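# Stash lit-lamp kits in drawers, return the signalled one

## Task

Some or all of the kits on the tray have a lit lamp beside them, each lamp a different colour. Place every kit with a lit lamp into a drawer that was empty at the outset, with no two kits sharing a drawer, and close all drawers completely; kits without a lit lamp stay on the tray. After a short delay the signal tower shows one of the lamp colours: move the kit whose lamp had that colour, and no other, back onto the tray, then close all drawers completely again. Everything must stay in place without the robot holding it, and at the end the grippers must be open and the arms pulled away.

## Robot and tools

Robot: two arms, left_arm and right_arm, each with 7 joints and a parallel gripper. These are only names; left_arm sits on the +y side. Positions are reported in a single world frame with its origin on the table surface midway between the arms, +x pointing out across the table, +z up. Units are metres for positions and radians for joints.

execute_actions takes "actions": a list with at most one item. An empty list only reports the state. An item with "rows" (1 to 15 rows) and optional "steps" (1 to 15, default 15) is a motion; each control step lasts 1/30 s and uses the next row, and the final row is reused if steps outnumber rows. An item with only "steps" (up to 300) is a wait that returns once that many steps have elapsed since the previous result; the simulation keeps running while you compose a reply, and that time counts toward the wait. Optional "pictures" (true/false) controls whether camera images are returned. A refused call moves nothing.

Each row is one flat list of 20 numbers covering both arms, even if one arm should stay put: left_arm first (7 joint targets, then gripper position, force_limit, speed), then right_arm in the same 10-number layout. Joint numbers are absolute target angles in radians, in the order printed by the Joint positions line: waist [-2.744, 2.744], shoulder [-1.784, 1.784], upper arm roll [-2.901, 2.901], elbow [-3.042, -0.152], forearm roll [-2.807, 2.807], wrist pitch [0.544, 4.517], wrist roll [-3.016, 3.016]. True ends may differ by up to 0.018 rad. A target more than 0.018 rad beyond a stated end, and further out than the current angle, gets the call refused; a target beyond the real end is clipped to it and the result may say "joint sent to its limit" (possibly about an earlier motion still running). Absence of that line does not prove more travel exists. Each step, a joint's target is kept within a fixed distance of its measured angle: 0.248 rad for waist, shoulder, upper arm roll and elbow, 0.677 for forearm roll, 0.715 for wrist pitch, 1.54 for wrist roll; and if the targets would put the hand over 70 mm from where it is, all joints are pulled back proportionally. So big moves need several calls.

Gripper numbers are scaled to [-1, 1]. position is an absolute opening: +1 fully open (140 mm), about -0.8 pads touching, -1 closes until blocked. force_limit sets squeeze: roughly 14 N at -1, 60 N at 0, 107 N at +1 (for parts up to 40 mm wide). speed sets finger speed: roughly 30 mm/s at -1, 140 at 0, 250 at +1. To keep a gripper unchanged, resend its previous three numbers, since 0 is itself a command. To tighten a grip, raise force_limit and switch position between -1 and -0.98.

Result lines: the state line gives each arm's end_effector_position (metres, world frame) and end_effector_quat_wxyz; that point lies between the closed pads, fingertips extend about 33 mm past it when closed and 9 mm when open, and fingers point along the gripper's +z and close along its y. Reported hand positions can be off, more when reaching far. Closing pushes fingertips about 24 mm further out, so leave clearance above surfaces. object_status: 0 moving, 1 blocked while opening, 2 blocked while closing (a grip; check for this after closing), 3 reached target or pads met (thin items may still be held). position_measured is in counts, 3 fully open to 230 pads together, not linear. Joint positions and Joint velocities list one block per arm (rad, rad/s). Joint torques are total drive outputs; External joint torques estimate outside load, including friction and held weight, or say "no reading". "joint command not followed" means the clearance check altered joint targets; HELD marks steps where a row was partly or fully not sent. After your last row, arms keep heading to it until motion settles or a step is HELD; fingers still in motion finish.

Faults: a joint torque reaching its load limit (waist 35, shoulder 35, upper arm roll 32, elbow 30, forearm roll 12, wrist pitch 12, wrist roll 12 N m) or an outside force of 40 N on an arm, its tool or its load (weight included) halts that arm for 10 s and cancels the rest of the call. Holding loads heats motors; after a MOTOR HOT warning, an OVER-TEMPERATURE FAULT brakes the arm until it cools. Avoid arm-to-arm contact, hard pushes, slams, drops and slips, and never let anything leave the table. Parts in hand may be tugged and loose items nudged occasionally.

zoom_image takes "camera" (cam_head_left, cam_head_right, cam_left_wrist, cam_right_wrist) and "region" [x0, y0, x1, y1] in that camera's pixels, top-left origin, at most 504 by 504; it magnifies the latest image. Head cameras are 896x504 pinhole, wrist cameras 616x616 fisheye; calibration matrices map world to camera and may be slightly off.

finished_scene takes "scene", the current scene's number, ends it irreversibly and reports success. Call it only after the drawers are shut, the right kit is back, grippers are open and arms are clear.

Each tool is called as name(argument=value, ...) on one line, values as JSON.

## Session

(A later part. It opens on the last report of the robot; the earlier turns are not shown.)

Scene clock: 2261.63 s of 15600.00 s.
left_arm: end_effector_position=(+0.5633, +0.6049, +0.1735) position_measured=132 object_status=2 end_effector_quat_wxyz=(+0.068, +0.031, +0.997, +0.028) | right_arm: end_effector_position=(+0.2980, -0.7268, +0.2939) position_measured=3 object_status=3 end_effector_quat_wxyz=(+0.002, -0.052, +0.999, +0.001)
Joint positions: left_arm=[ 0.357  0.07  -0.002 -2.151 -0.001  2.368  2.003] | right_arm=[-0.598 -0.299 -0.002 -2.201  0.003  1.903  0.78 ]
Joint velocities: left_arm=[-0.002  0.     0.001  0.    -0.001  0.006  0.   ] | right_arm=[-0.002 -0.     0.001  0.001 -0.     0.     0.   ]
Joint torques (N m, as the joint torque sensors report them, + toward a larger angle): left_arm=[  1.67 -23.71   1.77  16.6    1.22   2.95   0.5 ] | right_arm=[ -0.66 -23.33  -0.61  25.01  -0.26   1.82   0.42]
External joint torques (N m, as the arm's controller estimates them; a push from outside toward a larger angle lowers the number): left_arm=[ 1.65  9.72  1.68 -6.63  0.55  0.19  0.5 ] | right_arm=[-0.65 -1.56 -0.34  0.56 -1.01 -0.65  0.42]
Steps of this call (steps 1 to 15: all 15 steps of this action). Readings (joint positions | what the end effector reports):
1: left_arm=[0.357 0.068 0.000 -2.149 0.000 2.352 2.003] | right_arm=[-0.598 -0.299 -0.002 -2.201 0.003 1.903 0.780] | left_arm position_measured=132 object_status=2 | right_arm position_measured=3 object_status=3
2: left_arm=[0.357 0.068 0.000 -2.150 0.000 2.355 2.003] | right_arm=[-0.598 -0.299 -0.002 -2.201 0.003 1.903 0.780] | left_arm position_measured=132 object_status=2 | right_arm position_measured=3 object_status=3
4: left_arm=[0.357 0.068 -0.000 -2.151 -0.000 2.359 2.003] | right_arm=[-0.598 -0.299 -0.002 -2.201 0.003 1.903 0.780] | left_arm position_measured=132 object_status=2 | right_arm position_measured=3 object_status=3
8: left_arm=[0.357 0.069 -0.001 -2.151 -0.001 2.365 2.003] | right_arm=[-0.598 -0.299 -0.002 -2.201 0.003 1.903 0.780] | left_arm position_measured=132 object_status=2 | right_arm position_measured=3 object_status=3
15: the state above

execute_actions(actions=[{"rows":[[0.36,0.068,0,-2.15,0,2.368,2.01,-1,-0.2,-0.5,-0.6,-0.3,0,-2.2,0,1.9,0.785,1,0,0],[0.36,0.068,0,-2.15,0,2.368,2.01,-1,-0.2,-0.5,-0.6,-0.3,0,-2.2,0,1.9,0.785,1,0,0],[0.36,0.068,0,-2.15,0,2.368,2.01,-1,-0.2,-0.5,-0.6,-0.3,0,-2.2,0,1.9,0.785,1,0,0],[0.36,0.068,0,-2.15,0,2.368,2.01,0.4,-0.2,-0.3,-0.6,-0.3,0,-2.2,0,1.9,0.785,1,0,0]],"steps":15}], pictures=false)

execute_actions(actions=[{"rows":[[0.36,0.06,0,-2.14,0,2.25,2.01,0.4,-0.2,-0.3,-0.6,-0.3,0,-2.2,0,1.9,0.785,1,0,0],[0.36,0.045,0,-2.12,0,2.12,2.01,0.4,-0.2,-0.3,-0.6,-0.3,0,-2.2,0,1.9,0.785,1,0,0],[0.36,0.03,0,-2.1,0,2.12,2.01,0.4,-0.2,-0.3,-0.6,-0.3,0,-2.2,0,1.9,0.785,1,0,0],[0.36,0.015,0,-2.075,0,2.12,2.01,0.4,-0.2,-0.3,-0.6,-0.3,0,-2.2,0,1.9,0.785,1,0,0],[0.36,0.0,0,-2.05,0,2.12,2.01,0.4,-0.2,-0.3,-0.6,-0.3,0,-2.2,0,1.9,0.785,1,0,0],[0.36,-0.018,0,-2.02,0,2.12,2.01,0.4,-0.2,-0.3,-0.6,-0.3,0,-2.2,0,1.9,0.785,1,0,0]],"steps":15}], pictures=false)

execute_actions(actions=[{"rows":[[0.7,-0.45,0,-2.5,0,2.1,1.6,0.4,-0.2,-0.3,-0.6,-0.3,0,-2.2,0,1.9,0.785,1,0,0]],"steps":15}], pictures=false)

execute_actions(actions=[{"rows":[[1.19,-0.45,0,-2.6,0.3,2.8,1.52,0.4,-0.2,-0.3,-0.6,-0.3,0,-2.2,0,1.9,0.785,1,0,0]],"steps":15}], pictures=false)

execute_actions(actions=[{"rows":[[1.19,-0.1,0,-2.75,0.9,3.6,1.52,0.4,-0.2,-0.3,-0.6,-0.3,0,-2.2,0,1.9,0.785,1,0,0]],"steps":15}], pictures=false)

execute_actions(actions=[{"steps":15}], pictures=false)

execute_actions(actions=[{"rows":[[1.19,-0.1,0,-2.75,1.1,4.0,1.52,0.4,-0.2,-0.3,-0.6,-0.3,0,-2.2,0,1.9,0.785,1,0,0],[1.19,-0.1,0,-2.75,1.1,4.0,1.52,0.4,-0.2,-0.3,-0.6,-0.3,0,-2.2,0,1.9,0.785,1,0,0],[1.19,-0.1,0,-2.75,1.1,4.0,1.52,0.4,-0.2,-0.3,-0.6,-0.3,0,-2.2,0,1.9,0.785,1,0,0],[1.19,0.0,0,-2.75,1.2,4.2,1.52,0.4,-0.2,-0.3,-0.6,-0.3,0,-2.2,0,1.9,0.785,1,0,0],[1.19,0.0,0,-2.75,1.2,4.2,1.52,0.4,-0.2,-0.3,-0.6,-0.3,0,-2.2,0,1.9,0.785,1,0,0],[1.19,0.1,0,-2.75,1.29,4.2,1.52,0.4,-0.2,-0.3,-0.6,-0.3,0,-2.2,0,1.9,0.785,1,0,0],[1.19,0.1,0,-2.75,1.29,4.2,1.52,0.4,-0.2,-0.3,-0.6,-0.3,0,-2.2,0,1.9,0.785,1,0,0],[1.19,0.2,0,-2.75,1.29,4.2,1.52,0.4,-0.2,-0.3,-0.6,-0.3,0,-2.2,0,1.9,0.785,1,0,0],[1.19,0.2,0,-2.75,1.29,4.2,1.52,0.4,-0.2,-0.3,-0.6,-0.3,0,-2.2,0,1.9,0.785,1,0,0],[1.19,0.2,0,-2.75,1.29,4.2,1.52,0.4,-0.2,-0.3,-0.6,-0.3,0,-2.2,0,1.9,0.785,1,0,0],[1.19,0.28,0,-2.75,1.29,4.2,1.52,0.4,-0.2,-0.3,-0.6,-0.3,0,-2.2,0,1.9,0.785,1,0,0],[1.19,0.28,0,-2.75,1.29,4.2,1.52,0.4,-0.2,-0.3,-0.6,-0.3,0,-2.2,0,1.9,0.785,1,0,0],[1.19,0.28,0,-2.75,1.29,4.2,1.52,0.4,-0.2,-0.3,-0.6,-0.3,0,-2.2,0,1.9,0.785,1,0,0],[1.19,0.348,0,-2.75,1.29,4.2,1.52,0.4,-0.2,-0.3,-0.6,-0.3,0,-2.2,0,1.9,0.785,1,0,0]],"steps":15}], pictures=false)

execute_actions(actions=[{"steps":20}], pictures=false)

execute_actions(actions=[{"rows":[[1.13,0.358,0,-2.72,1.245,4.19,1.5,0.25,-0.4,-0.3,-0.6,-0.3,0,-2.2,0,1.9,0.785,1,0,0],[1.13,0.358,0,-2.72,1.245,4.19,1.5,0.25,-0.4,-0.3,-0.6,-0.3,0,-2.2,0,1.9,0.785,1,0,0],[1.13,0.358,0,-2.72,1.245,4.19,1.5,0.25,-0.4,-0.3,-0.6,-0.3,0,-2.2,0,1.9,0.785,1,0,0],[1.13,0.358,0,-2.72,1.245,4.19,1.5,0.25,-0.4,-0.3,-0.6,-0.3,0,-2.2,0,1.9,0.785,1,0,0],[1.068,0.368,0,-2.688,1.191,4.182,1.481,0.25,-0.4,-0.3,-0.6,-0.3,0,-2.2,0,1.9,0.785,1,0,0]],"steps":15}], pictures=false)

execute_actions(actions=[{"steps":15}])

Scene clock: 2307.23 s of 15600.00 s.
left_arm: end_effector_position=(+0.5643, +0.6051, +0.1749) position_measured=78 object_status=0 end_effector_quat_wxyz=(+0.069, +0.031, +0.997, +0.029) | right_arm: end_effector_position=(+0.2980, -0.7268, +0.2939) position_measured=3 object_status=3 end_effector_quat_wxyz=(+0.002, -0.052, +0.999, +0.001)
Joint positions: left_arm=[ 0.357  0.068 -0.002 -2.151 -0.002  2.369  2.003] | right_arm=[-0.598 -0.299 -0.002 -2.201  0.003  1.903  0.78 ]
Joint velocities: left_arm=[-0.001  0.001 -0.001 -0.     0.001  0.    -0.002] | right_arm=[ 0.001 -0.002 -0.001  0.    -0.     0.001  0.   ]
Joint torques (N m, as the joint torque sensors report them, + toward a larger angle): left_arm=[  0.85 -33.29   1.93  22.77   1.23   2.83   0.41] | right_arm=[ -0.63 -23.6   -0.56  25.51  -0.21   1.85   0.37]
External joint torques (N m, as the arm's controller estimates them; a push from outside toward a larger angle lowers the number): left_arm=[ 0.93 -0.15  1.95 -0.32  0.55  0.1   0.42] | right_arm=[-0.64 -1.78 -0.31  1.07 -0.96 -0.61  0.37]
Steps of this call (steps 1 to 15: the robot went on to your last target; steps 16 to 90: nothing new was sent; then 42.10 s passed at rest; steps 91 to 105: all 15 steps of this action). Readings (joint positions | what the end effector reports):
91: left_arm=[0.357 0.069 -0.002 -2.151 -0.002 2.369 2.003] | right_arm=[-0.598 -0.299 -0.002 -2.201 0.003 1.903 0.780] | left_arm position_measured=132 object_status=2 | right_arm position_measured=3 object_status=3
92: left_arm=[0.357 0.068 -0.002 -2.151 -0.002 2.369 2.003] | right_arm=[-0.598 -0.299 -0.002 -2.201 0.003 1.903 0.780] | left_arm position_measured=132 object_status=2 | right_arm position_measured=3 object_status=3
94: left_arm=[0.357 0.068 -0.002 -2.151 -0.002 2.369 2.003] | right_arm=[-0.598 -0.299 -0.002 -2.201 0.003 1.903 0.780] | left_arm position_measured=132 object_status=0 | right_arm position_measured=3 object_status=3
98: left_arm=[0.357 0.068 -0.002 -2.151 -0.002 2.369 2.003] | right_arm=[-0.598 -0.299 -0.002 -2.201 0.003 1.903 0.780] | left_arm position_measured=110 object_status=0 | right_arm position_measured=3 object_status=3
105: the state above

Scene clock: 2307.73 s of 15600.00 s.
left_arm: end_effector_position=(+0.5623, +0.6042, +0.2649) position_measured=78 object_status=3 end_effector_quat_wxyz=(+0.067, +0.031, +0.997, +0.027) | right_arm: end_effector_position=(+0.2980, -0.7268, +0.2939) position_measured=3 object_status=3 end_effector_quat_wxyz=(+0.002, -0.052, +0.999, +0.001)
Joint positions: left_arm=[ 0.357 -0.022 -0.002 -2.018 -0.002  2.14   2.003] | right_arm=[-0.598 -0.299 -0.002 -2.201  0.003  1.903  0.78 ]
Joint velocities: left_arm=[-0.001  0.028  0.    -0.011  0.001 -0.097 -0.001] | right_arm=[-0.    -0.     0.    -0.    -0.002 -0.001 -0.   ]
Joint torques (N m, as the joint torque sensors report them, + toward a larger angle): left_arm=[  0.5  -29.58   1.91  23.56   1.44   2.35   0.33] | right_arm=[ -1.03 -23.31   0.26  25.18  -0.2    1.79   0.34]
External joint torques (N m, as the arm's controller estimates them; a push from outside toward a larger angle lowers the number): left_arm=[ 0.66  2.18  2.09 -1.06  0.67 -0.43  0.33] | right_arm=[-1.05 -1.62  0.49  0.81 -0.96 -0.66  0.34]
Steps of this call (steps 1 to 15: all 15 steps of this action). Readings (joint positions | what the end effector reports):
1: left_arm=[0.357 0.067 -0.002 -2.148 -0.002 2.350 2.003] | right_arm=[-0.598 -0.299 -0.002 -2.201 0.003 1.903 0.780] | left_arm position_measured=78 object_status=0 | right_arm position_measured=3 object_status=3
2: left_arm=[0.357 0.064 -0.002 -2.142 -0.002 2.311 2.003] | right_arm=[-0.598 -0.299 -0.002 -2.201 0.003 1.903 0.780] | left_arm position_measured=78 object_status=0 | right_arm position_measured=3 object_status=3
4: left_arm=[0.357 0.051 -0.002 -2.120 -0.002 2.247 2.003] | right_arm=[-0.598 -0.299 -0.002 -2.201 0.003 1.903 0.780] | left_arm position_measured=78 object_status=0 | right_arm position_measured=3 object_status=3
8: left_arm=[0.357 -0.002 -0.002 -2.043 -0.002 2.179 2.003] | right_arm=[-0.598 -0.299 -0.002 -2.201 0.003 1.903 0.780] | left_arm position_measured=78 object_status=3 | right_arm position_measured=3 object_status=3
15: the state above

Scene clock: 2308.23 s of 15600.00 s.
left_arm: end_effector_position=(+0.3328, +0.6693, +0.2390) position_measured=78 object_status=3 end_effector_quat_wxyz=(+0.029, -0.269, +0.963, +0.012) | right_arm: end_effector_position=(+0.2980, -0.7268, +0.2939) position_measured=3 object_status=3 end_effector_quat_wxyz=(+0.002, -0.052, +0.999, +0.001)
Joint positions: left_arm=[ 0.695 -0.44   0.005 -2.487 -0.002  2.108  1.74 ] | right_arm=[-0.598 -0.299 -0.001 -2.201  0.003  1.903  0.78 ]
Joint velocities: left_arm=[ 0.055 -0.107 -0.006 -0.172 -0.001 -0.036 -0.44 ] | right_arm=[0.001 0.    0.002 0.001 0.    0.    0.001]
Joint torques (N m, as the joint torque sensors report them, + toward a larger angle): left_arm=[  0.3  -16.02  -3.29  24.35   1.48   2.25  -0.28] | right_arm=[ -1.08 -23.41  -0.63  25.02  -0.21   1.79   0.35]
External joint torques (N m, as the arm's controller estimates them; a push from outside toward a larger angle lowers the number): left_arm=[ 1.53 -0.42 -1.44 -1.2   0.74 -0.62 -0.28] | right_arm=[-1.14 -1.63 -0.45  0.55 -0.96 -0.67  0.35]
Steps of this call (steps 1 to 15: all 15 steps of this action). Readings (joint positions | what the end effector reports):
1: left_arm=[0.375 -0.041 -0.012 -2.045 -0.002 2.140 1.988] | right_arm=[-0.598 -0.299 -0.002 -2.201 0.003 1.903 0.780] | left_arm position_measured=78 object_status=3 | right_arm position_measured=3 object_status=3
2: left_arm=[0.400 -0.070 -0.016 -2.080 -0.002 2.137 1.973] | right_arm=[-0.598 -0.299 -0.002 -2.201 0.003 1.903 0.780] | left_arm position_measured=78 object_status=3 | right_arm position_measured=3 object_status=3
4: left_arm=[0.460 -0.133 -0.015 -2.145 -0.002 2.133 1.943] | right_arm=[-0.598 -0.299 -0.002 -2.201 0.003 1.903 0.780] | left_arm position_measured=78 object_status=3 | right_arm position_measured=3 object_status=3
8: left_arm=[0.585 -0.284 -0.004 -2.300 -0.002 2.126 1.879] | right_arm=[-0.598 -0.299 -0.002 -2.201 0.003 1.903 0.780] | left_arm position_measured=78 object_status=3 | right_arm position_measured=3 object_status=3
15: the state above

Scene clock: 2308.73 s of 15600.00 s.
left_arm: end_effector_position=(+0.2076, +0.8849, +0.2742) position_measured=78 object_status=3 end_effector_quat_wxyz=(+0.145, -0.425, +0.870, +0.205) | right_arm: end_effector_position=(+0.2980, -0.7268, +0.2939) position_measured=3 object_status=3 end_effector_quat_wxyz=(+0.002, -0.052, +0.999, +0.001)
Joint positions: left_arm=[ 1.138 -0.445  0.001 -2.591  0.252  2.626  1.625] | right_arm=[-0.598 -0.299 -0.001 -2.201  0.003  1.903  0.78 ]
Joint velocities: left_arm=[ 0.714 -0.022  0.057 -0.1    0.371  1.021 -0.325] | right_arm=[-0.001  0.     0.001 -0.     0.     0.    -0.   ]
Joint torques (N m, as the joint torque sensors report them, + toward a larger angle): left_arm=[ -4.17 -18.73  -2.95  23.74   1.64   4.23  -0.29] | right_arm=[ -0.72 -23.33  -0.93  25.15  -0.21   1.83   0.36]
External joint torques (N m, as the arm's controller estimates them; a push from outside toward a larger angle lowers the number): left_arm=[ 0.95 -1.79  2.27 -0.96  0.96  1.   -0.29] | right_arm=[-0.68 -1.68 -0.64  0.79 -0.96 -0.62  0.36]
Steps of this call (steps 1 to 15: all 15 steps of this action). Readings (joint positions | what the end effector reports):
1: left_arm=[0.711 -0.443 -0.001 -2.498 0.018 2.141 1.733] | right_arm=[-0.598 -0.299 -0.001 -2.201 0.003 1.903 0.780] | left_arm position_measured=78 object_status=3 | right_arm position_measured=3 object_status=3
2: left_arm=[0.733 -0.443 -0.002 -2.507 0.039 2.178 1.726] | right_arm=[-0.598 -0.299 -0.001 -2.201 0.003 1.903 0.780] | left_arm position_measured=78 object_status=3 | right_arm position_measured=3 object_status=3
4: left_arm=[0.785 -0.443 -0.003 -2.526 0.079 2.251 1.713] | right_arm=[-0.598 -0.299 -0.001 -2.201 0.003 1.903 0.780] | left_arm position_measured=78 object_status=3 | right_arm position_measured=3 object_status=3
8: left_arm=[0.907 -0.443 -0.003 -2.557 0.150 2.389 1.686] | right_arm=[-0.598 -0.299 -0.001 -2.201 0.003 1.903 0.780] | left_arm position_measured=78 object_status=3 | right_arm position_measured=3 object_status=3
15: the state above

Scene clock: 2309.23 s of 15600.00 s.
left_arm: end_effector_position=(+0.3275, +0.8488, +0.1696) position_measured=78 object_status=3 end_effector_quat_wxyz=(+0.266, -0.143, +0.924, +0.234) | right_arm: end_effector_position=(+0.2980, -0.7268, +0.2939) position_measured=3 object_status=3 end_effector_quat_wxyz=(+0.002, -0.052, +0.999, +0.001)
Joint positions: left_arm=[ 1.185 -0.109  0.003 -2.747  0.846  3.429  1.563] | right_arm=[-0.598 -0.299 -0.001 -2.201  0.003  1.903  0.78 ]
Joint velocities: left_arm=[ 0.01   0.124 -0.018 -0.05   0.445  1.008 -0.121] | right_arm=[-0.001 -0.    -0.002 -0.    -0.     0.     0.001]
Joint torques (N m, as the joint torque sensors report them, + toward a larger angle): left_arm=[  2.87 -23.7   -0.75  18.14  -0.21   4.05  -0.32] | right_arm=[ -0.94 -23.68  -0.7   25.45  -0.23   1.8    0.43]
External joint torques (N m, as the arm's controller estimates them; a push from outside toward a larger angle lowers the number): left_arm=[ 1.87  1.07 -1.94 -1.85  1.05  0.99 -0.33] | right_arm=[-0.85 -2.12 -0.34  1.17 -0.98 -0.64  0.43]
Steps of this call (steps 1 to 15: all 15 steps of this action). Readings (joint positions | what the end effector reports):
1: left_arm=[1.156 -0.425 0.007 -2.603 0.336 2.705 1.619] | right_arm=[-0.598 -0.299 -0.001 -2.201 0.003 1.903 0.780] | left_arm position_measured=78 object_status=3 | right_arm position_measured=3 object_status=3
2: left_arm=[1.165 -0.387 0.009 -2.622 0.409 2.775 1.614] | right_arm=[-0.598 -0.299 -0.001 -2.201 0.003 1.903 0.780] | left_arm position_measured=78 object_status=3 | right_arm position_measured=3 object_status=3
4: left_arm=[1.172 -0.308 0.009 -2.659 0.516 2.898 1.606] | right_arm=[-0.598 -0.299 -0.001 -2.201 0.003 1.903 0.780] | left_arm position_measured=78 object_status=3 | right_arm position_measured=3 object_status=3
8: left_arm=[1.179 -0.191 0.007 -2.711 0.671 3.116 1.592] | right_arm=[-0.598 -0.299 -0.001 -2.201 0.003 1.903 0.780] | left_arm position_measured=78 object_status=3 | right_arm position_measured=3 object_status=3
15: the state above

Scene clock: 2309.73 s of 15600.00 s.
left_arm: end_effector_position=(+0.3631, +0.8358, +0.2019) position_measured=78 object_status=3 end_effector_quat_wxyz=(+0.335, -0.114, +0.905, +0.234) | right_arm: end_effector_position=(+0.2980, -0.7268, +0.2939) position_measured=3 object_status=3 end_effector_quat_wxyz=(+0.002, -0.052, +0.999, +0.001)
Joint positions: left_arm=[ 1.187 -0.102  0.002 -2.749  0.896  3.588  1.534] | right_arm=[-0.598 -0.299 -0.001 -2.201  0.003  1.903  0.78 ]
Joint velocities: left_arm=[ 0.001  0.001 -0.001  0.     0.005  0.05  -0.024] | right_arm=[-0.002  0.001 -0.001 -0.001  0.002 -0.    -0.   ]
Joint torques (N m, as the joint torque sensors report them, + toward a larger angle): left_arm=[  0.98 -20.04   0.    16.83  -0.12   3.87  -0.33] | right_arm=[ -0.94 -23.72  -0.73  25.64  -0.23   1.76   0.32]
External joint torques (N m, as the arm's controller estimates them; a push from outside toward a larger angle lowers the number): left_arm=[ 1.    2.24 -0.16 -1.25  0.84  0.71 -0.33] | right_arm=[-0.8  -2.09 -0.33  1.32 -0.97 -0.69  0.32]
Steps of this call (steps 1 to 15: the robot went on to your last target). Readings (joint positions | what the end effector reports):
1: left_arm=[1.185 -0.105 0.002 -2.748 0.859 3.459 1.560] | right_arm=[-0.598 -0.299 -0.001 -2.201 0.003 1.903 0.780] | left_arm position_measured=78 object_status=3 | right_arm position_measured=3 object_status=3
2: left_arm=[1.185 -0.104 0.002 -2.749 0.868 3.484 1.556] | right_arm=[-0.598 -0.299 -0.001 -2.201 0.003 1.903 0.780] | left_arm position_measured=78 object_status=3 | right_arm position_measured=3 object_status=3
4: left_arm=[1.186 -0.103 0.002 -2.749 0.881 3.521 1.550] | right_arm=[-0.598 -0.299 -0.001 -2.201 0.003 1.903 0.780] | left_arm position_measured=78 object_status=3 | right_arm position_measured=3 object_status=3
8: left_arm=[1.187 -0.102 0.002 -2.749 0.892 3.562 1.542] | right_arm=[-0.598 -0.299 -0.001 -2.201 0.003 1.903 0.780] | left_arm position_measured=78 object_status=3 | right_arm position_measured=3 object_status=3
15: the state above

Scene clock: 2310.23 s of 15600.00 s.
left_arm: end_effector_position=(+0.4286, +0.6569, +0.1384) position_measured=78 object_status=3 end_effector_quat_wxyz=(+0.477, +0.026, +0.878, +0.022) | right_arm: end_effector_position=(+0.2980, -0.7268, +0.2939) position_measured=3 object_status=3 end_effector_quat_wxyz=(+0.002, -0.052, +0.999, +0.001)
Joint positions: left_arm=[ 1.19   0.291  0.002 -2.75   1.254  4.103  1.53 ] | right_arm=[-0.598 -0.299 -0.001 -2.201  0.003  1.903  0.78 ]
Joint velocities: left_arm=[-0.     0.909 -0.    -0.063  0.299  0.52  -0.013] | right_arm=[-0.    -0.001  0.     0.001 -0.001  0.     0.001]
Joint torques (N m, as the joint torque sensors report them, + toward a larger angle): left_arm=[ -0.35 -37.53  -1.65  12.3    0.09   5.2   -0.31] | right_arm=[ -0.88 -23.64  -0.28  25.16  -0.21   1.82   0.38]
External joint torques (N m, as the arm's controller estimates them; a push from outside toward a larger angle lowers the number): left_arm=[-0.79  1.69 -1.08 -1.19  0.85  0.86 -0.29] | right_arm=[-0.91 -1.96 -0.06  0.78 -0.96 -0.64  0.38]
Steps of this call (steps 1 to 15: all 15 steps of this action). Readings (joint positions | what the end effector reports):
1: left_arm=[1.189 -0.101 0.003 -2.749 0.918 3.619 1.534] | right_arm=[-0.598 -0.299 -0.001 -2.201 0.003 1.903 0.780] | left_arm position_measured=78 object_status=3 | right_arm position_measured=3 object_status=3
2: left_arm=[1.189 -0.101 0.003 -2.749 0.940 3.655 1.534] | right_arm=[-0.598 -0.299 -0.001 -2.201 0.003 1.903 0.780] | left_arm position_measured=78 object_status=3 | right_arm position_measured=3 object_status=3
4: left_arm=[1.189 -0.093 0.002 -2.747 0.987 3.733 1.533] | right_arm=[-0.598 -0.299 -0.001 -2.201 0.003 1.903 0.780] | left_arm position_measured=78 object_status=3 | right_arm position_measured=3 object_status=3
8: left_arm=[1.190 0.003 0.002 -2.743 1.103 3.888 1.533] | right_arm=[-0.598 -0.299 -0.001 -2.201 0.003 1.903 0.780] | left_arm position_measured=78 object_status=3 | right_arm position_measured=3 object_status=3
15: the state above

Scene clock: 2310.90 s of 15600.00 s.
left_arm: end_effector_position=(+0.4318, +0.6332, +0.1448) position_measured=78 object_status=3 end_effector_quat_wxyz=(+0.507, +0.027, +0.861, -0.013) | right_arm: end_effector_position=(+0.2980, -0.7268, +0.2939) position_measured=3 object_status=3 end_effector_quat_wxyz=(+0.002, -0.052, +0.999, +0.001)
Joint positions: left_arm=[ 1.19   0.346  0.002 -2.752  1.287  4.194  1.527] | right_arm=[-0.598 -0.299 -0.001 -2.201  0.003  1.903  0.78 ]
Joint velocities: left_arm=[-0.001 -0.003  0.002  0.002  0.001  0.01  -0.002] | right_arm=[-0.001 -0.001  0.    -0.     0.    -0.     0.   ]
Joint torques (N m, as the joint torque sensors report them, + toward a larger angle): left_arm=[ -0.16 -26.52  -1.72   8.99   0.85   3.95  -0.29] | right_arm=[ -0.89 -23.22  -1.    25.35  -0.21   1.78   0.38]
External joint torques (N m, as the arm's controller estimates them; a push from outside toward a larger angle lowers the number): left_arm=[-0.2   1.06 -0.81  0.45  0.99  0.66 -0.27] | right_arm=[-0.82 -1.5  -0.66  0.97 -0.96 -0.67  0.38]
Steps of this call (steps 1 to 20: the robot went on to your last target). Readings (joint positions | what the end effector reports):
1: left_arm=[1.190 0.315 0.002 -2.752 1.262 4.118 1.530] | right_arm=[-0.598 -0.299 -0.001 -2.201 0.003 1.903 0.780] | left_arm position_measured=78 object_status=3 | right_arm position_measured=3 object_status=3
2: left_arm=[1.190 0.329 0.002 -2.753 1.269 4.131 1.530] | right_arm=[-0.598 -0.299 -0.001 -2.201 0.003 1.903 0.780] | left_arm position_measured=78 object_status=3 | right_arm position_measured=3 object_status=3
4: left_arm=[1.190 0.342 0.002 -2.753 1.277 4.152 1.529] | right_arm=[-0.598 -0.299 -0.001 -2.201 0.003 1.903 0.780] | left_arm position_measured=78 object_status=3 | right_arm position_measured=3 object_status=3
8: left_arm=[1.190 0.346 0.002 -2.752 1.284 4.176 1.528] | right_arm=[-0.598 -0.299 -0.001 -2.201 0.003 1.903 0.780] | left_arm position_measured=78 object_status=3 | right_arm position_measured=3 object_status=3
20: the state above

Scene clock: 2311.40 s of 15600.00 s.
left_arm: end_effector_position=(+0.4733, +0.6307, +0.1499) position_measured=98 object_status=3 end_effector_quat_wxyz=(+0.513, +0.037, +0.857, -0.013) | right_arm: end_effector_position=(+0.2980, -0.7268, +0.2939) position_measured=3 object_status=3 end_effector_quat_wxyz=(+0.002, -0.052, +0.999, +0.001)
Joint positions: left_arm=[ 1.071  0.366 -0.    -2.69   1.197  4.187  1.497] | right_arm=[-0.598 -0.299 -0.001 -2.201  0.003  1.903  0.78 ]
Joint velocities: left_arm=[-0.002  0.002 -0.001  0.003 -0.028 -0.004 -0.032] | right_arm=[ 0.    -0.001 -0.    -0.001 -0.001  0.     0.   ]
Joint torques (N m, as the joint torque sensors report them, + toward a larger angle): left_arm=[ -2.85 -27.69  -0.74  10.71  -0.85   2.67  -0.35] | right_arm=[ -0.86 -23.45  -0.82  25.33  -0.29   1.81   0.38]
External joint torques (N m, as the arm's controller estimates them; a push from outside toward a larger angle lowers the number): left_arm=[-2.96  1.41  0.13  1.25 -0.62 -0.61 -0.33] | right_arm=[-0.86 -1.73 -0.57  0.96 -1.04 -0.64  0.38]
Steps of this call (steps 1 to 15: all 15 steps of this action). Readings (joint positions | what the end effector reports):
1: left_arm=[1.178 0.349 0.005 -2.745 1.278 4.194 1.525] | right_arm=[-0.598 -0.299 -0.001 -2.201 0.003 1.903 0.780] | left_arm position_measured=78 object_status=0 | right_arm position_measured=3 object_status=3
2: left_arm=[1.164 0.352 0.004 -2.736 1.270 4.194 1.523] | right_arm=[-0.598 -0.299 -0.001 -2.201 0.003 1.903 0.780] | left_arm position_measured=83 object_status=0 | right_arm position_measured=3 object_status=3
4: left_arm=[1.144 0.354 0.001 -2.727 1.261 4.194 1.520] | right_arm=[-0.598 -0.299 -0.001 -2.201 0.003 1.903 0.780] | left_arm position_measured=95 object_status=0 | right_arm position_measured=3 object_status=3
8: left_arm=[1.084 0.363 0.000 -2.696 1.217 4.190 1.509] | right_arm=[-0.598 -0.299 -0.001 -2.201 0.003 1.903 0.780] | left_arm position_measured=98 object_status=0 | right_arm position_measured=3 object_status=3
15: the state above

Scene clock: 2311.90 s of 15600.00 s.
left_arm: end_effector_position=(+0.4735, +0.6317, +0.1497) position_measured=98 object_status=3 end_effector_quat_wxyz=(+0.513, +0.032, +0.858, -0.014) | right_arm: end_effector_position=(+0.2980, -0.7268, +0.2939) position_measured=3 object_status=3 end_effector_quat_wxyz=(+0.002, -0.052, +0.999, +0.001)
Joint positions: left_arm=[ 1.071  0.366 -0.    -2.69   1.194  4.186  1.49 ] | right_arm=[-0.598 -0.299 -0.001 -2.201  0.003  1.903  0.78 ]
Joint velocities: left_arm=[ 0.002  0.001  0.001  0.001  0.    -0.001 -0.005] | right_arm=[-0.    -0.001 -0.    -0.     0.    -0.    -0.   ]
Joint torques (N m, as the joint torque sensors report them, + toward a larger angle): left_arm=[ -1.86 -27.58  -0.42   9.49  -0.83   2.72  -0.3 ] | right_arm=[ -0.96 -23.62  -0.67  25.36  -0.23   1.83   0.38]
External joint torques (N m, as the arm's controller estimates them; a push from outside toward a larger angle lowers the number): left_arm=[-1.94  1.52  0.48 -0.05 -0.58 -0.55 -0.28] | right_arm=[-0.88 -1.97 -0.32  1.   -0.98 -0.62  0.38]
Steps of this call (steps 1 to 15: the robot went on to your last target). Readings (joint positions | what the end effector reports):
1: left_arm=[1.071 0.366 -0.000 -2.690 1.196 4.187 1.496] | right_arm=[-0.598 -0.299 -0.001 -2.201 0.003 1.903 0.780] | left_arm position_measured=98 object_status=3 | right_arm position_measured=3 object_status=3
2: left_arm=[1.071 0.366 -0.000 -2.690 1.196 4.187 1.496] | right_arm=[-0.598 -0.299 -0.001 -2.201 0.003 1.903 0.780] | left_arm position_measured=98 object_status=3 | right_arm position_measured=3 object_status=3
4: left_arm=[1.071 0.366 -0.000 -2.690 1.195 4.187 1.494] | right_arm=[-0.598 -0.299 -0.001 -2.201 0.003 1.903 0.780] | left_arm position_measured=98 object_status=3 | right_arm position_measured=3 object_status=3
8: left_arm=[1.071 0.366 -0.000 -2.690 1.194 4.186 1.492] | right_arm=[-0.598 -0.299 -0.001 -2.201 0.003 1.903 0.780] | left_arm position_measured=98 object_status=3 | right_arm position_measured=3 object_status=3
15: the state above
All arms were judged still, so your last target was given up. Only a new action makes them travel on or press farther. Fingers that are still opening or closing keep moving.
camera_calibration (this result's frames):
cam_left_wrist: T_world_to_cam=[[0.192419, 0.973699, 0.122008, -0.716287], [0.0468342, -0.133302, 0.989968, -0.0730551], [0.980195, -0.184775, -0.0712522, -0.146132], [0, 0, 0, 1]] pos_world=[0.284487, 0.660707, 0.149302]
cam_right_wrist: T_world_to_cam=[[-0.103115, 0.994503, 0.0182159, 0.745317], [0.915794, 0.087775, 0.39194, -0.332926], [0.388186, 0.0570969, -0.91981, 0.37235], [0, 0, 0, 1]] pos_world=[0.237203, -0.733257, 0.459402]

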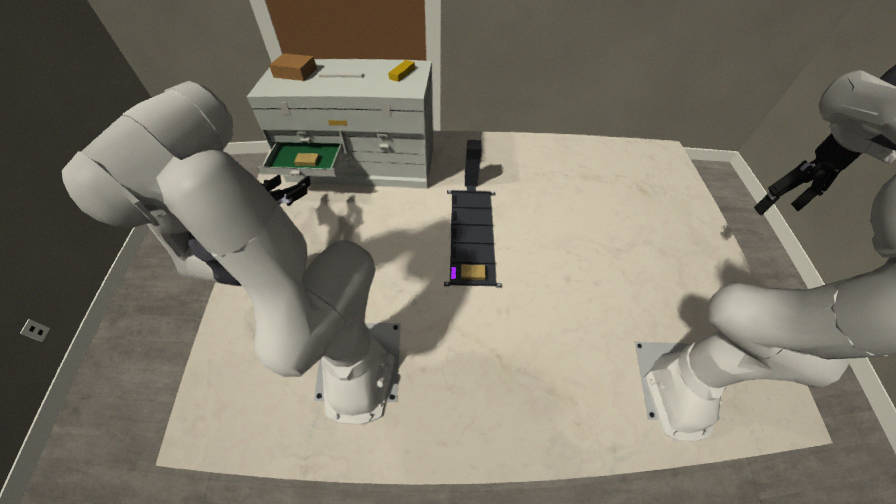

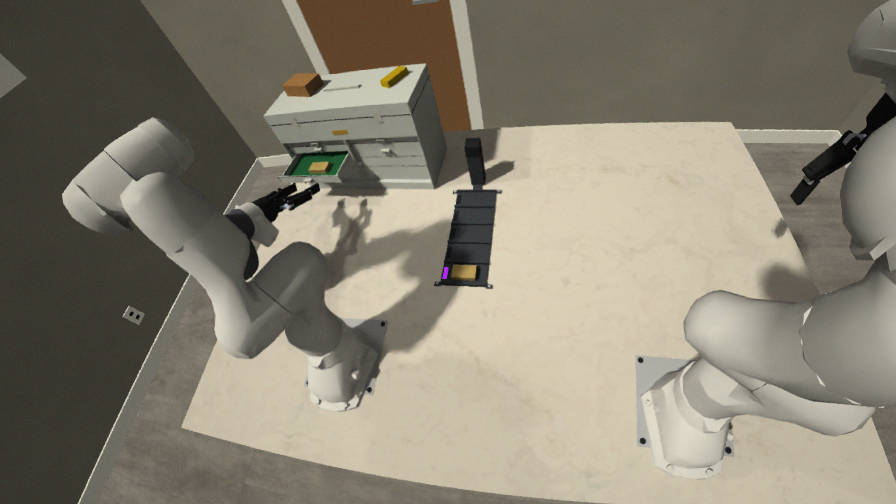

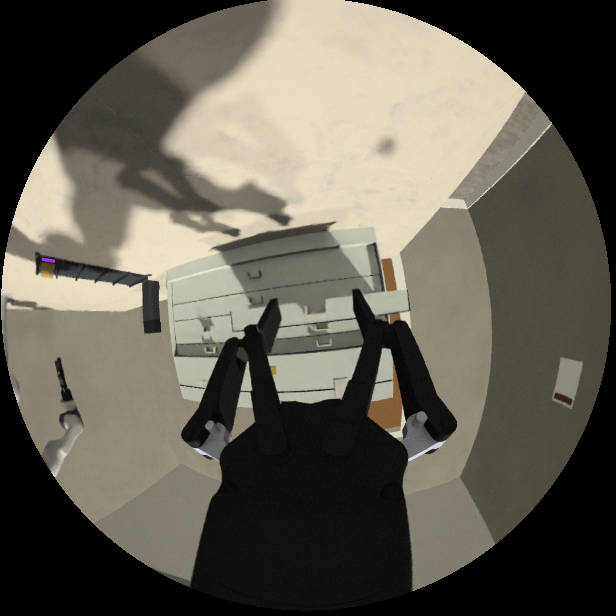

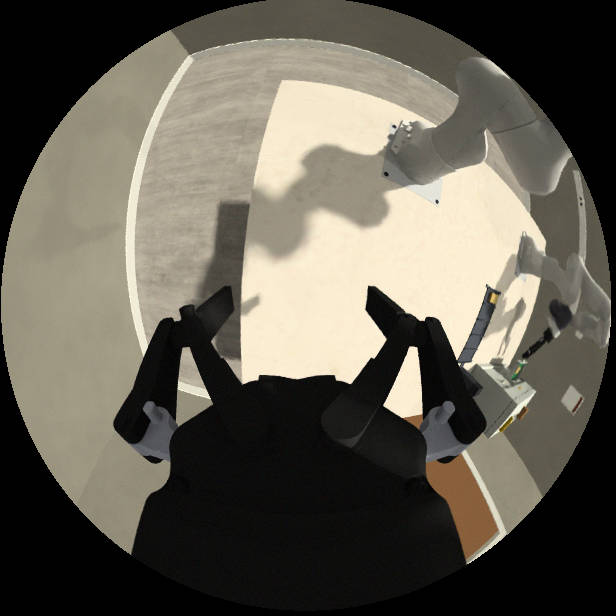

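execute_actions(actions=[{"rows":[[1.045,0.377,0,-2.676,1.173,4.176,1.475,0.25,-0.4,-0.3,-0.6,-0.3,0,-2.2,0,1.9,0.785,1,0,0]],"steps":15}], pictures=false)

execute_actions(actions=[{"rows":[[1.045,0.377,0,-2.676,1.173,4.176,1.475,-1,-0.4,-0.3,-0.6,-0.3,0,-2.2,0,1.9,0.785,1,0,0]],"steps":15}], pictures=false)

execute_actions(actions=[{"steps":12}], pictures=false)

Scene clock: 2324.83 s of 15600.00 s.
left_arm: end_effector_position=(+0.4807, +0.6306, +0.1472) position_measured=98 object_status=3 end_effector_quat_wxyz=(+0.512, +0.031, +0.858, -0.016) | right_arm: end_effector_position=(+0.2980, -0.7268, +0.2939) position_measured=3 object_status=3 end_effector_quat_wxyz=(+0.002, -0.052, +0.999, +0.001)
Joint positions: left_arm=[ 1.048  0.375  0.001 -2.678  1.176  4.18   1.483] | right_arm=[-0.598 -0.299 -0.001 -2.201  0.003  1.903  0.78 ]
Joint velocities: left_arm=[-0.    -0.001  0.002 -0.    -0.002 -0.001 -0.004] | right_arm=[ 0.    -0.001  0.     0.001  0.002 -0.    -0.002]
Joint torques (N m, as the joint torque sensors report them, + toward a larger angle): left_arm=[ -2.8  -28.46  -1.15   9.6   -0.7    2.78  -0.3 ] | right_arm=[ -1.13 -23.83  -0.18  25.42  -0.2    1.81   0.42]
External joint torques (N m, as the arm's controller estimates them; a push from outside toward a larger angle lowers the number): left_arm=[-2.93  1.13 -0.29 -0.1  -0.43 -0.5  -0.28] | right_arm=[-1.16 -1.99  0.04  0.95 -0.95 -0.65  0.42]
Steps of this call (steps 1 to 90: nothing new was sent; then 9.43 s passed at rest; steps 91 to 105: all 15 steps of this action). Readings (joint positions | what the end effector reports):
91: left_arm=[1.066 0.368 0.001 -2.687 1.190 4.185 1.487] | right_arm=[-0.598 -0.299 -0.001 -2.201 0.003 1.903 0.780] | left_arm position_measured=98 object_status=3 | right_arm position_measured=3 object_status=3
92: left_arm=[1.060 0.370 0.001 -2.683 1.186 4.184 1.487] | right_arm=[-0.598 -0.299 -0.001 -2.201 0.003 1.903 0.780] | left_arm position_measured=98 object_status=3 | right_arm position_measured=3 object_status=3
94: left_arm=[1.052 0.373 0.001 -2.680 1.182 4.183 1.486] | right_arm=[-0.598 -0.299 -0.001 -2.201 0.003 1.903 0.780] | left_arm position_measured=98 object_status=3 | right_arm position_measured=3 object_status=3
98: left_arm=[1.048 0.375 0.001 -2.678 1.178 4.181 1.484] | right_arm=[-0.598 -0.299 -0.001 -2.201 0.003 1.903 0.780] | left_arm position_measured=98 object_status=3 | right_arm position_measured=3 object_status=3
105: the state above

Scene clock: 2325.33 s of 15600.00 s.
left_arm: end_effector_position=(+0.4807, +0.6308, +0.1469) position_measured=178 object_status=0 end_effector_quat_wxyz=(+0.511, +0.031, +0.859, -0.016) | right_arm: end_effector_position=(+0.2980, -0.7268, +0.2939) position_measured=3 object_status=3 end_effector_quat_wxyz=(+0.002, -0.052, +0.999, +0.001)
Joint positions: left_arm=[ 1.048  0.375  0.001 -2.677  1.175  4.18   1.482] | right_arm=[-0.598 -0.299 -0.001 -2.201  0.003  1.903  0.78 ]
Joint velocities: left_arm=[-0.001  0.001  0.001  0.001 -0.002  0.    -0.002] | right_arm=[-0.001  0.     0.    -0.     0.    -0.     0.   ]
Joint torques (N m, as the joint torque sensors report them, + toward a larger angle): left_arm=[ -2.22 -27.65  -1.06  10.55  -0.68   2.85  -0.21] | right_arm=[ -0.98 -23.8   -0.59  25.37  -0.2    1.81   0.36]
External joint torques (N m, as the arm's controller estimates them; a push from outside toward a larger angle lowers the number): left_arm=[-2.2   1.87 -0.07  0.88 -0.43 -0.44 -0.19] | right_arm=[-0.9  -2.19 -0.25  1.02 -0.95 -0.65  0.36]
Steps of this call (steps 1 to 15: all 15 steps of this action). Readings (joint positions | what the end effector reports):
1: left_arm=[1.048 0.375 0.001 -2.678 1.176 4.180 1.483] | right_arm=[-0.598 -0.299 -0.001 -2.201 0.003 1.903 0.780] | left_arm position_measured=98 object_status=0 | right_arm position_measured=3 object_status=3
2: left_arm=[1.048 0.375 0.001 -2.678 1.176 4.180 1.483] | right_arm=[-0.598 -0.299 -0.001 -2.201 0.003 1.903 0.780] | left_arm position_measured=103 object_status=0 | right_arm position_measured=3 object_status=3
4: left_arm=[1.048 0.375 0.001 -2.678 1.176 4.180 1.483] | right_arm=[-0.598 -0.299 -0.001 -2.201 0.003 1.903 0.780] | left_arm position_measured=114 object_status=0 | right_arm position_measured=3 object_status=3
8: left_arm=[1.048 0.375 0.001 -2.677 1.176 4.180 1.482] | right_arm=[-0.598 -0.299 -0.001 -2.201 0.003 1.903 0.780] | left_arm position_measured=137 object_status=0 | right_arm position_measured=3 object_status=3
15: the state above

Scene clock: 2325.73 s of 15600.00 s.
left_arm: end_effector_position=(+0.4808, +0.6304, +0.1469) position_measured=192 object_status=2 end_effector_quat_wxyz=(+0.511, +0.031, +0.859, -0.016) | right_arm: end_effector_position=(+0.2980, -0.7268, +0.2939) position_measured=3 object_status=3 end_effector_quat_wxyz=(+0.002, -0.052, +0.999, +0.001)
Joint positions: left_arm=[ 1.047  0.375  0.001 -2.677  1.176  4.18   1.482] | right_arm=[-0.598 -0.299 -0.001 -2.201  0.003  1.903  0.78 ]
Joint velocities: left_arm=[-0.001 -0.     0.     0.001  0.     0.    -0.   ] | right_arm=[-0.002  0.001  0.001 -0.001  0.     0.001  0.001]
Joint torques (N m, as the joint torque sensors report them, + toward a larger angle): left_arm=[ -1.7  -28.14  -1.29   9.3   -0.77   2.75  -0.21] | right_arm=[ -0.72 -23.61  -0.53  25.62  -0.22   1.8    0.37]
External joint torques (N m, as the arm's controller estimates them; a push from outside toward a larger angle lowers the number): left_arm=[-1.71  1.45 -0.33 -0.43 -0.51 -0.55 -0.19] | right_arm=[-0.69 -2.13 -0.24  1.39 -0.98 -0.64  0.37]
Steps of this call (steps 1 to 12: the robot went on to your last target). Readings (joint positions | what the end effector reports):
1: left_arm=[1.048 0.375 0.001 -2.678 1.176 4.180 1.482] | right_arm=[-0.598 -0.299 -0.001 -2.201 0.003 1.903 0.780] | left_arm position_measured=184 object_status=0 | right_arm position_measured=3 object_status=3
2: left_arm=[1.047 0.375 0.001 -2.677 1.176 4.180 1.482] | right_arm=[-0.598 -0.299 -0.001 -2.201 0.003 1.903 0.780] | left_arm position_measured=189 object_status=0 | right_arm position_measured=3 object_status=3
4: left_arm=[1.047 0.375 0.001 -2.677 1.176 4.180 1.482] | right_arm=[-0.598 -0.299 -0.001 -2.201 0.003 1.903 0.780] | left_arm position_measured=192 object_status=0 | right_arm position_measured=3 object_status=3
8: left_arm=[1.047 0.375 0.001 -2.677 1.176 4.180 1.482] | right_arm=[-0.598 -0.299 -0.001 -2.201 0.003 1.903 0.780] | left_arm position_measured=192 object_status=2 | right_arm position_measured=3 object_status=3
12: the state above

execute_actions(actions=[{"rows":[[1.017,0.381,0,-2.662,1.152,4.17,1.468,-1,-0.4,-0.3,-0.6,-0.3,0,-2.2,0,1.9,0.785,1,0,0],[1.017,0.381,0,-2.662,1.152,4.17,1.468,-1,-0.4,-0.3,-0.6,-0.3,0,-2.2,0,1.9,0.785,1,0,0],[1.017,0.381,0,-2.662,1.152,4.165,1.468,-1,-0.4,-0.3,-0.6,-0.3,0,-2.2,0,1.9,0.785,1,0,0],[0.99,0.387,0,-2.646,1.129,4.16,1.459,-1,-0.4,-0.3,-0.6,-0.3,0,-2.2,0,1.9,0.785,1,0,0],[0.99,0.387,0,-2.646,1.129,4.16,1.459,-1,-0.4,-0.3,-0.6,-0.3,0,-2.2,0,1.9,0.785,1,0,0],[0.99,0.387,0,-2.646,1.129,4.155,1.459,-1,-0.4,-0.3,-0.6,-0.3,0,-2.2,0,1.9,0.785,1,0,0],[0.961,0.397,0,-2.62,1.11,4.15,1.445,-1,-0.4,-0.3,-0.6,-0.3,0,-2.2,0,1.9,0.785,1,0,0],[0.961,0.397,0,-2.62,1.11,4.145,1.445,-1,-0.4,-0.3,-0.6,-0.3,0,-2.2,0,1.9,0.785,1,0,0],[0.961,0.397,0,-2.62,1.11,4.14,1.445,-1,-0.4,-0.3,-0.6,-0.3,0,-2.2,0,1.9,0.785,1,0,0],[0.932,0.407,0,-2.594,1.09,4.135,1.43,-1,-0.4,-0.3,-0.6,-0.3,0,-2.2,0,1.9,0.785,1,0,0],[0.932,0.407,0,-2.594,1.09,4.135,1.43,-1,-0.4,-0.3,-0.6,-0.3,0,-2.2,0,1.9,0.785,1,0,0],[0.932,0.407,0,-2.594,1.09,4.13,1.43,-1,-0.4,-0.3,-0.6,-0.3,0,-2.2,0,1.9,0.785,1,0,0],[0.903,0.417,0,-2.568,1.07,4.125,1.416,-1,-0.4,-0.3,-0.6,-0.3,0,-2.2,0,1.9,0.785,1,0,0],[0.903,0.417,0,-2.568,1.07,4.125,1.416,-1,-0.4,-0.3,-0.6,-0.3,0,-2.2,0,1.9,0.785,1,0,0],[0.903,0.417,0,-2.568,1.07,4.12,1.416,-1,-0.4,-0.3,-0.6,-0.3,0,-2.2,0,1.9,0.785,1,0,0]],"steps":15}], pictures=false)

execute_actions(actions=[{"rows":[[0.875,0.4277,0,-2.542,1.05,4.115,1.402,-1,-0.4,-0.3,-0.6,-0.3,0,-2.2,0,1.9,0.785,1,0,0],[0.875,0.4277,0,-2.542,1.05,4.115,1.402,-1,-0.4,-0.3,-0.6,-0.3,0,-2.2,0,1.9,0.785,1,0,0],[0.875,0.4277,0,-2.542,1.05,4.11,1.402,-1,-0.4,-0.3,-0.6,-0.3,0,-2.2,0,1.9,0.785,1,0,0],[0.85,0.438,0,-2.518,1.03,4.105,1.39,-1,-0.4,-0.3,-0.6,-0.3,0,-2.2,0,1.9,0.785,1,0,0],[0.85,0.438,0,-2.518,1.03,4.10,1.39,-1,-0.4,-0.3,-0.6,-0.3,0,-2.2,0,1.9,0.785,1,0,0],[0.85,0.438,0,-2.518,1.03,4.10,1.39,-1,-0.4,-0.3,-0.6,-0.3,0,-2.2,0,1.9,0.785,1,0,0],[0.825,0.449,0,-2.493,1.01,4.09,1.38,-1,-0.4,-0.3,-0.6,-0.3,0,-2.2,0,1.9,0.785,1,0,0],[0.825,0.449,0,-2.493,1.01,4.09,1.38,-1,-0.4,-0.3,-0.6,-0.3,0,-2.2,0,1.9,0.785,1,0,0],[0.825,0.449,0,-2.493,1.01,4.087,1.38,-1,-0.4,-0.3,-0.6,-0.3,0,-2.2,0,1.9,0.785,1,0,0],[0.80,0.46,0,-2.468,0.99,4.085,1.37,-1,-0.4,-0.3,-0.6,-0.3,0,-2.2,0,1.9,0.785,1,0,0]],"steps":15}], pictures=false)

execute_actions(actions=[{"rows":[[0.79,0.465,0,-2.457,0.982,4.08,1.365,-1,-0.4,-0.3,-0.6,-0.3,0,-2.2,0,1.9,0.785,1,0,0],[0.79,0.465,0,-2.457,0.982,4.08,1.365,-1,-0.4,-0.3,-0.6,-0.3,0,-2.2,0,1.9,0.785,1,0,0],[0.79,0.465,0,-2.457,0.982,4.08,1.365,-1,-0.4,-0.3,-0.6,-0.3,0,-2.2,0,1.9,0.785,1,0,0],[0.79,0.465,0,-2.457,0.982,4.08,1.365,-1,-0.4,-0.3,-0.6,-0.3,0,-2.2,0,1.9,0.785,1,0,0],[0.79,0.465,0,-2.457,0.982,4.08,1.365,-1,-0.4,-0.3,-0.6,-0.3,0,-2.2,0,1.9,0.785,1,0,0],[0.779,0.4707,0,-2.445,0.973,4.075,1.36,-1,-0.4,-0.3,-0.6,-0.3,0,-2.2,0,1.9,0.785,1,0,0]],"steps":15}], pictures=false)

Scene clock: 2377.27 s of 15600.00 s.
left_arm: end_effector_position=(+0.5316, +0.6275, +0.1464) position_measured=192 object_status=2 end_effector_quat_wxyz=(+0.511, +0.043, +0.859, -0.013) | right_arm: end_effector_position=(+0.2980, -0.7268, +0.2939) position_measured=3 object_status=3 end_effector_quat_wxyz=(+0.002, -0.052, +0.999, +0.001)
Joint positions: left_arm=[ 0.919  0.411  0.002 -2.581  1.087  4.14   1.444] | right_arm=[-0.598 -0.299 -0.001 -2.201  0.003  1.903  0.78 ]
Joint velocities: left_arm=[-0.188  0.051 -0.013  0.164 -0.14  -0.098 -0.103] | right_arm=[-0.001 -0.    -0.001  0.    -0.001  0.     0.001]
Joint torques (N m, as the joint torque sensors report them, + toward a larger angle): left_arm=[ -0.6  -31.45  -2.17  11.18  -0.39   2.88   0.32] | right_arm=[ -0.55 -23.57  -0.77  25.22  -0.22   1.77   0.4 ]
External joint torques (N m, as the arm's controller estimates them; a push from outside toward a larger angle lowers the number): left_arm=[-3.26  0.69 -3.5   1.33  0.23 -0.39  0.36] | right_arm=[-0.49 -1.93 -0.44  0.86 -0.97 -0.68  0.4 ]
Steps of this call (steps 1 to 15: the robot went on to your last target; steps 16 to 90: nothing new was sent; then 48.03 s passed at rest; steps 91 to 105: all 15 steps of this action). Readings (joint positions | what the end effector reports):
91: left_arm=[1.042 0.376 0.002 -2.675 1.172 4.179 1.481] | right_arm=[-0.598 -0.299 -0.001 -2.201 0.003 1.903 0.780] | left_arm position_measured=192 object_status=2 | right_arm position_measured=3 object_status=3
92: left_arm=[1.035 0.377 0.002 -2.671 1.167 4.178 1.480] | right_arm=[-0.598 -0.299 -0.001 -2.201 0.003 1.903 0.780] | left_arm position_measured=192 object_status=2 | right_arm position_measured=3 object_status=3
94: left_arm=[1.021 0.380 0.003 -2.663 1.157 4.174 1.478] | right_arm=[-0.598 -0.299 -0.001 -2.201 0.003 1.903 0.780] | left_arm position_measured=192 object_status=2 | right_arm position_measured=3 object_status=3
98: left_arm=[0.985 0.389 0.003 -2.637 1.131 4.164 1.469] | right_arm=[-0.598 -0.299 -0.001 -2.201 0.003 1.903 0.780] | left_arm position_measured=192 object_status=2 | right_arm position_measured=3 object_status=3
105: the state above

Scene clock: 2377.77 s of 15600.00 s.
left_arm: end_effector_position=(+0.5841, +0.6239, +0.1457) position_measured=192 object_status=2 end_effector_quat_wxyz=(+0.511, +0.039, +0.858, -0.013) | right_arm: end_effector_position=(+0.2980, -0.7268, +0.2939) position_measured=3 object_status=3 end_effector_quat_wxyz=(+0.002, -0.052, +0.999, +0.001)
Joint positions: left_arm=[ 0.805  0.458  0.002 -2.474  1.     4.093  1.389] | right_arm=[-0.598 -0.299 -0.001 -2.201  0.003  1.903  0.78 ]
Joint velocities: left_arm=[-0.043  0.012 -0.001  0.035 -0.046 -0.024 -0.061] | right_arm=[ 0.001  0.001  0.001 -0.     0.001 -0.    -0.001]
Joint torques (N m, as the joint torque sensors report them, + toward a larger angle): left_arm=[ -1.58 -33.11  -1.64  14.2   -1.48   2.73  -0.09] | right_arm=[ -0.91 -23.77  -0.3   25.25  -0.2    1.79   0.4 ]
External joint torques (N m, as the arm's controller estimates them; a push from outside toward a larger angle lowers the number): left_arm=[-2.48  1.71 -1.39  1.89 -0.88 -0.52 -0.05] | right_arm=[-0.98 -2.18 -0.14  0.89 -0.96 -0.67  0.4 ]
Steps of this call (steps 1 to 15: all 15 steps of this action). Readings (joint positions | what the end effector reports):
1: left_arm=[0.908 0.415 0.003 -2.572 1.080 4.137 1.440] | right_arm=[-0.598 -0.299 -0.001 -2.201 0.003 1.903 0.780] | left_arm position_measured=192 object_status=2 | right_arm position_measured=3 object_status=3
2: left_arm=[0.898 0.419 0.002 -2.562 1.073 4.133 1.436] | right_arm=[-0.598 -0.299 -0.001 -2.201 0.003 1.903 0.780] | left_arm position_measured=192 object_status=2 | right_arm position_measured=3 object_status=3
4: left_arm=[0.881 0.426 0.002 -2.547 1.060 4.126 1.427] | right_arm=[-0.598 -0.299 -0.001 -2.201 0.003 1.903 0.780] | left_arm position_measured=192 object_status=2 | right_arm position_measured=3 object_status=3
8: left_arm=[0.845 0.440 0.002 -2.513 1.033 4.111 1.411] | right_arm=[-0.598 -0.299 -0.001 -2.201 0.003 1.903 0.780] | left_arm position_measured=192 object_status=2 | right_arm position_measured=3 object_status=3
15: the state above

Scene clock: 2378.27 s of 15600.00 s.
left_arm: end_effector_position=(+0.5962, +0.6229, +0.1455) position_measured=192 object_status=2 end_effector_quat_wxyz=(+0.512, +0.034, +0.858, -0.015) | right_arm: end_effector_position=(+0.2980, -0.7268, +0.2939) position_measured=3 object_status=3 end_effector_quat_wxyz=(+0.002, -0.052, +0.999, +0.001)
Joint positions: left_arm=[ 0.781  0.469  0.001 -2.449  0.979  4.081  1.37 ] | right_arm=[-0.598 -0.299 -0.001 -2.201  0.003  1.903  0.78 ]
Joint velocities: left_arm=[-0.002  0.002 -0.001  0.003 -0.002 -0.003 -0.014] | right_arm=[-0.    -0.002 -0.     0.001 -0.    -0.001  0.001]
Joint torques (N m, as the joint torque sensors report them, + toward a larger angle): left_arm=[ -1.47 -34.58  -1.13  14.47  -1.85   2.44  -0.18] | right_arm=[ -0.55 -23.78  -0.43  25.07  -0.22   1.8    0.34]
External joint torques (N m, as the arm's controller estimates them; a push from outside toward a larger angle lowers the number): left_arm=[-1.56  0.69 -0.19  1.69 -1.31 -0.81 -0.15] | right_arm=[-0.56 -1.96 -0.18  0.61 -0.97 -0.66  0.34]
Steps of this call (steps 1 to 15: all 15 steps of this action). Readings (joint positions | what the end effector reports):
1: left_arm=[0.802 0.459 0.002 -2.471 0.997 4.092 1.387] | right_arm=[-0.598 -0.299 -0.001 -2.201 0.003 1.903 0.780] | left_arm position_measured=192 object_status=2 | right_arm position_measured=3 object_status=3
2: left_arm=[0.799 0.461 0.002 -2.467 0.994 4.090 1.385] | right_arm=[-0.598 -0.299 -0.001 -2.201 0.003 1.903 0.780] | left_arm position_measured=192 object_status=2 | right_arm position_measured=3 object_status=3
4: left_arm=[0.795 0.463 0.001 -2.463 0.991 4.088 1.381] | right_arm=[-0.598 -0.299 -0.001 -2.201 0.003 1.903 0.780] | left_arm position_measured=192 object_status=2 | right_arm position_measured=3 object_status=3
8: left_arm=[0.785 0.468 0.001 -2.453 0.983 4.084 1.375] | right_arm=[-0.598 -0.299 -0.001 -2.201 0.003 1.903 0.780] | left_arm position_measured=192 object_status=2 | right_arm position_measured=3 object_status=3
15: the state above

execute_actions(actions=[{"rows":[[0.772,0.474,0,-2.437,0.967,4.071,1.357,-1,-0.4,-0.3,-0.6,-0.3,0,-2.2,0,1.9,0.785,1,0,0]],"steps":15}], pictures=false)

Scene clock: 2385.00 s of 15600.00 s.
left_arm: end_effector_position=(+0.5989, +0.6227, +0.1455) position_measured=192 object_status=2 end_effector_quat_wxyz=(+0.512, +0.033, +0.858, -0.016) | right_arm: end_effector_position=(+0.2980, -0.7268, +0.2939) position_measured=3 object_status=3 end_effector_quat_wxyz=(+0.002, -0.052, +0.999, +0.001)
Joint positions: left_arm=[ 0.775  0.472  0.001 -2.443  0.975  4.078  1.364] | right_arm=[-0.598 -0.299 -0.001 -2.201  0.003  1.903  0.78 ]
Joint velocities: left_arm=[ 0.002 -0.     0.001  0.     0.    -0.    -0.001] | right_arm=[ 0.001  0.    -0.    -0.001  0.     0.001  0.   ]
Joint torques (N m, as the joint torque sensors report them, + toward a larger angle): left_arm=[ -3.14 -33.98  -1.74  16.29  -2.28   2.25  -0.37] | right_arm=[ -0.67 -23.58  -0.52  25.37  -0.2    1.84   0.39]
External joint torques (N m, as the arm's controller estimates them; a push from outside toward a larger angle lowers the number): left_arm=[-3.24  1.44 -0.8   3.45 -1.73 -1.   -0.35] | right_arm=[-0.73 -1.92 -0.33  1.02 -0.96 -0.61  0.39]
Steps of this call (steps 1 to 15: the robot went on to your last target; steps 16 to 90: nothing new was sent; then 3.23 s passed at rest; steps 91 to 105: all 15 steps of this action). Readings (joint positions | what the end effector reports):
91: left_arm=[0.779 0.470 0.001 -2.447 0.978 4.080 1.366] | right_arm=[-0.598 -0.299 -0.001 -2.201 0.003 1.903 0.780] | left_arm position_measured=192 object_status=2 | right_arm position_measured=3 object_status=3
92: left_arm=[0.777 0.471 0.001 -2.445 0.976 4.079 1.366] | right_arm=[-0.598 -0.299 -0.001 -2.201 0.003 1.903 0.780] | left_arm position_measured=192 object_status=2 | right_arm position_measured=3 object_status=3
94: left_arm=[0.776 0.472 0.001 -2.443 0.975 4.078 1.365] | right_arm=[-0.598 -0.299 -0.001 -2.201 0.003 1.903 0.780] | left_arm position_measured=192 object_status=2 | right_arm position_measured=3 object_status=3
98: left_arm=[0.775 0.472 0.001 -2.443 0.975 4.078 1.365] | right_arm=[-0.598 -0.299 -0.001 -2.201 0.003 1.903 0.780] | left_arm position_measured=192 object_status=2 | right_arm position_measured=3 object_status=3
105: the state above


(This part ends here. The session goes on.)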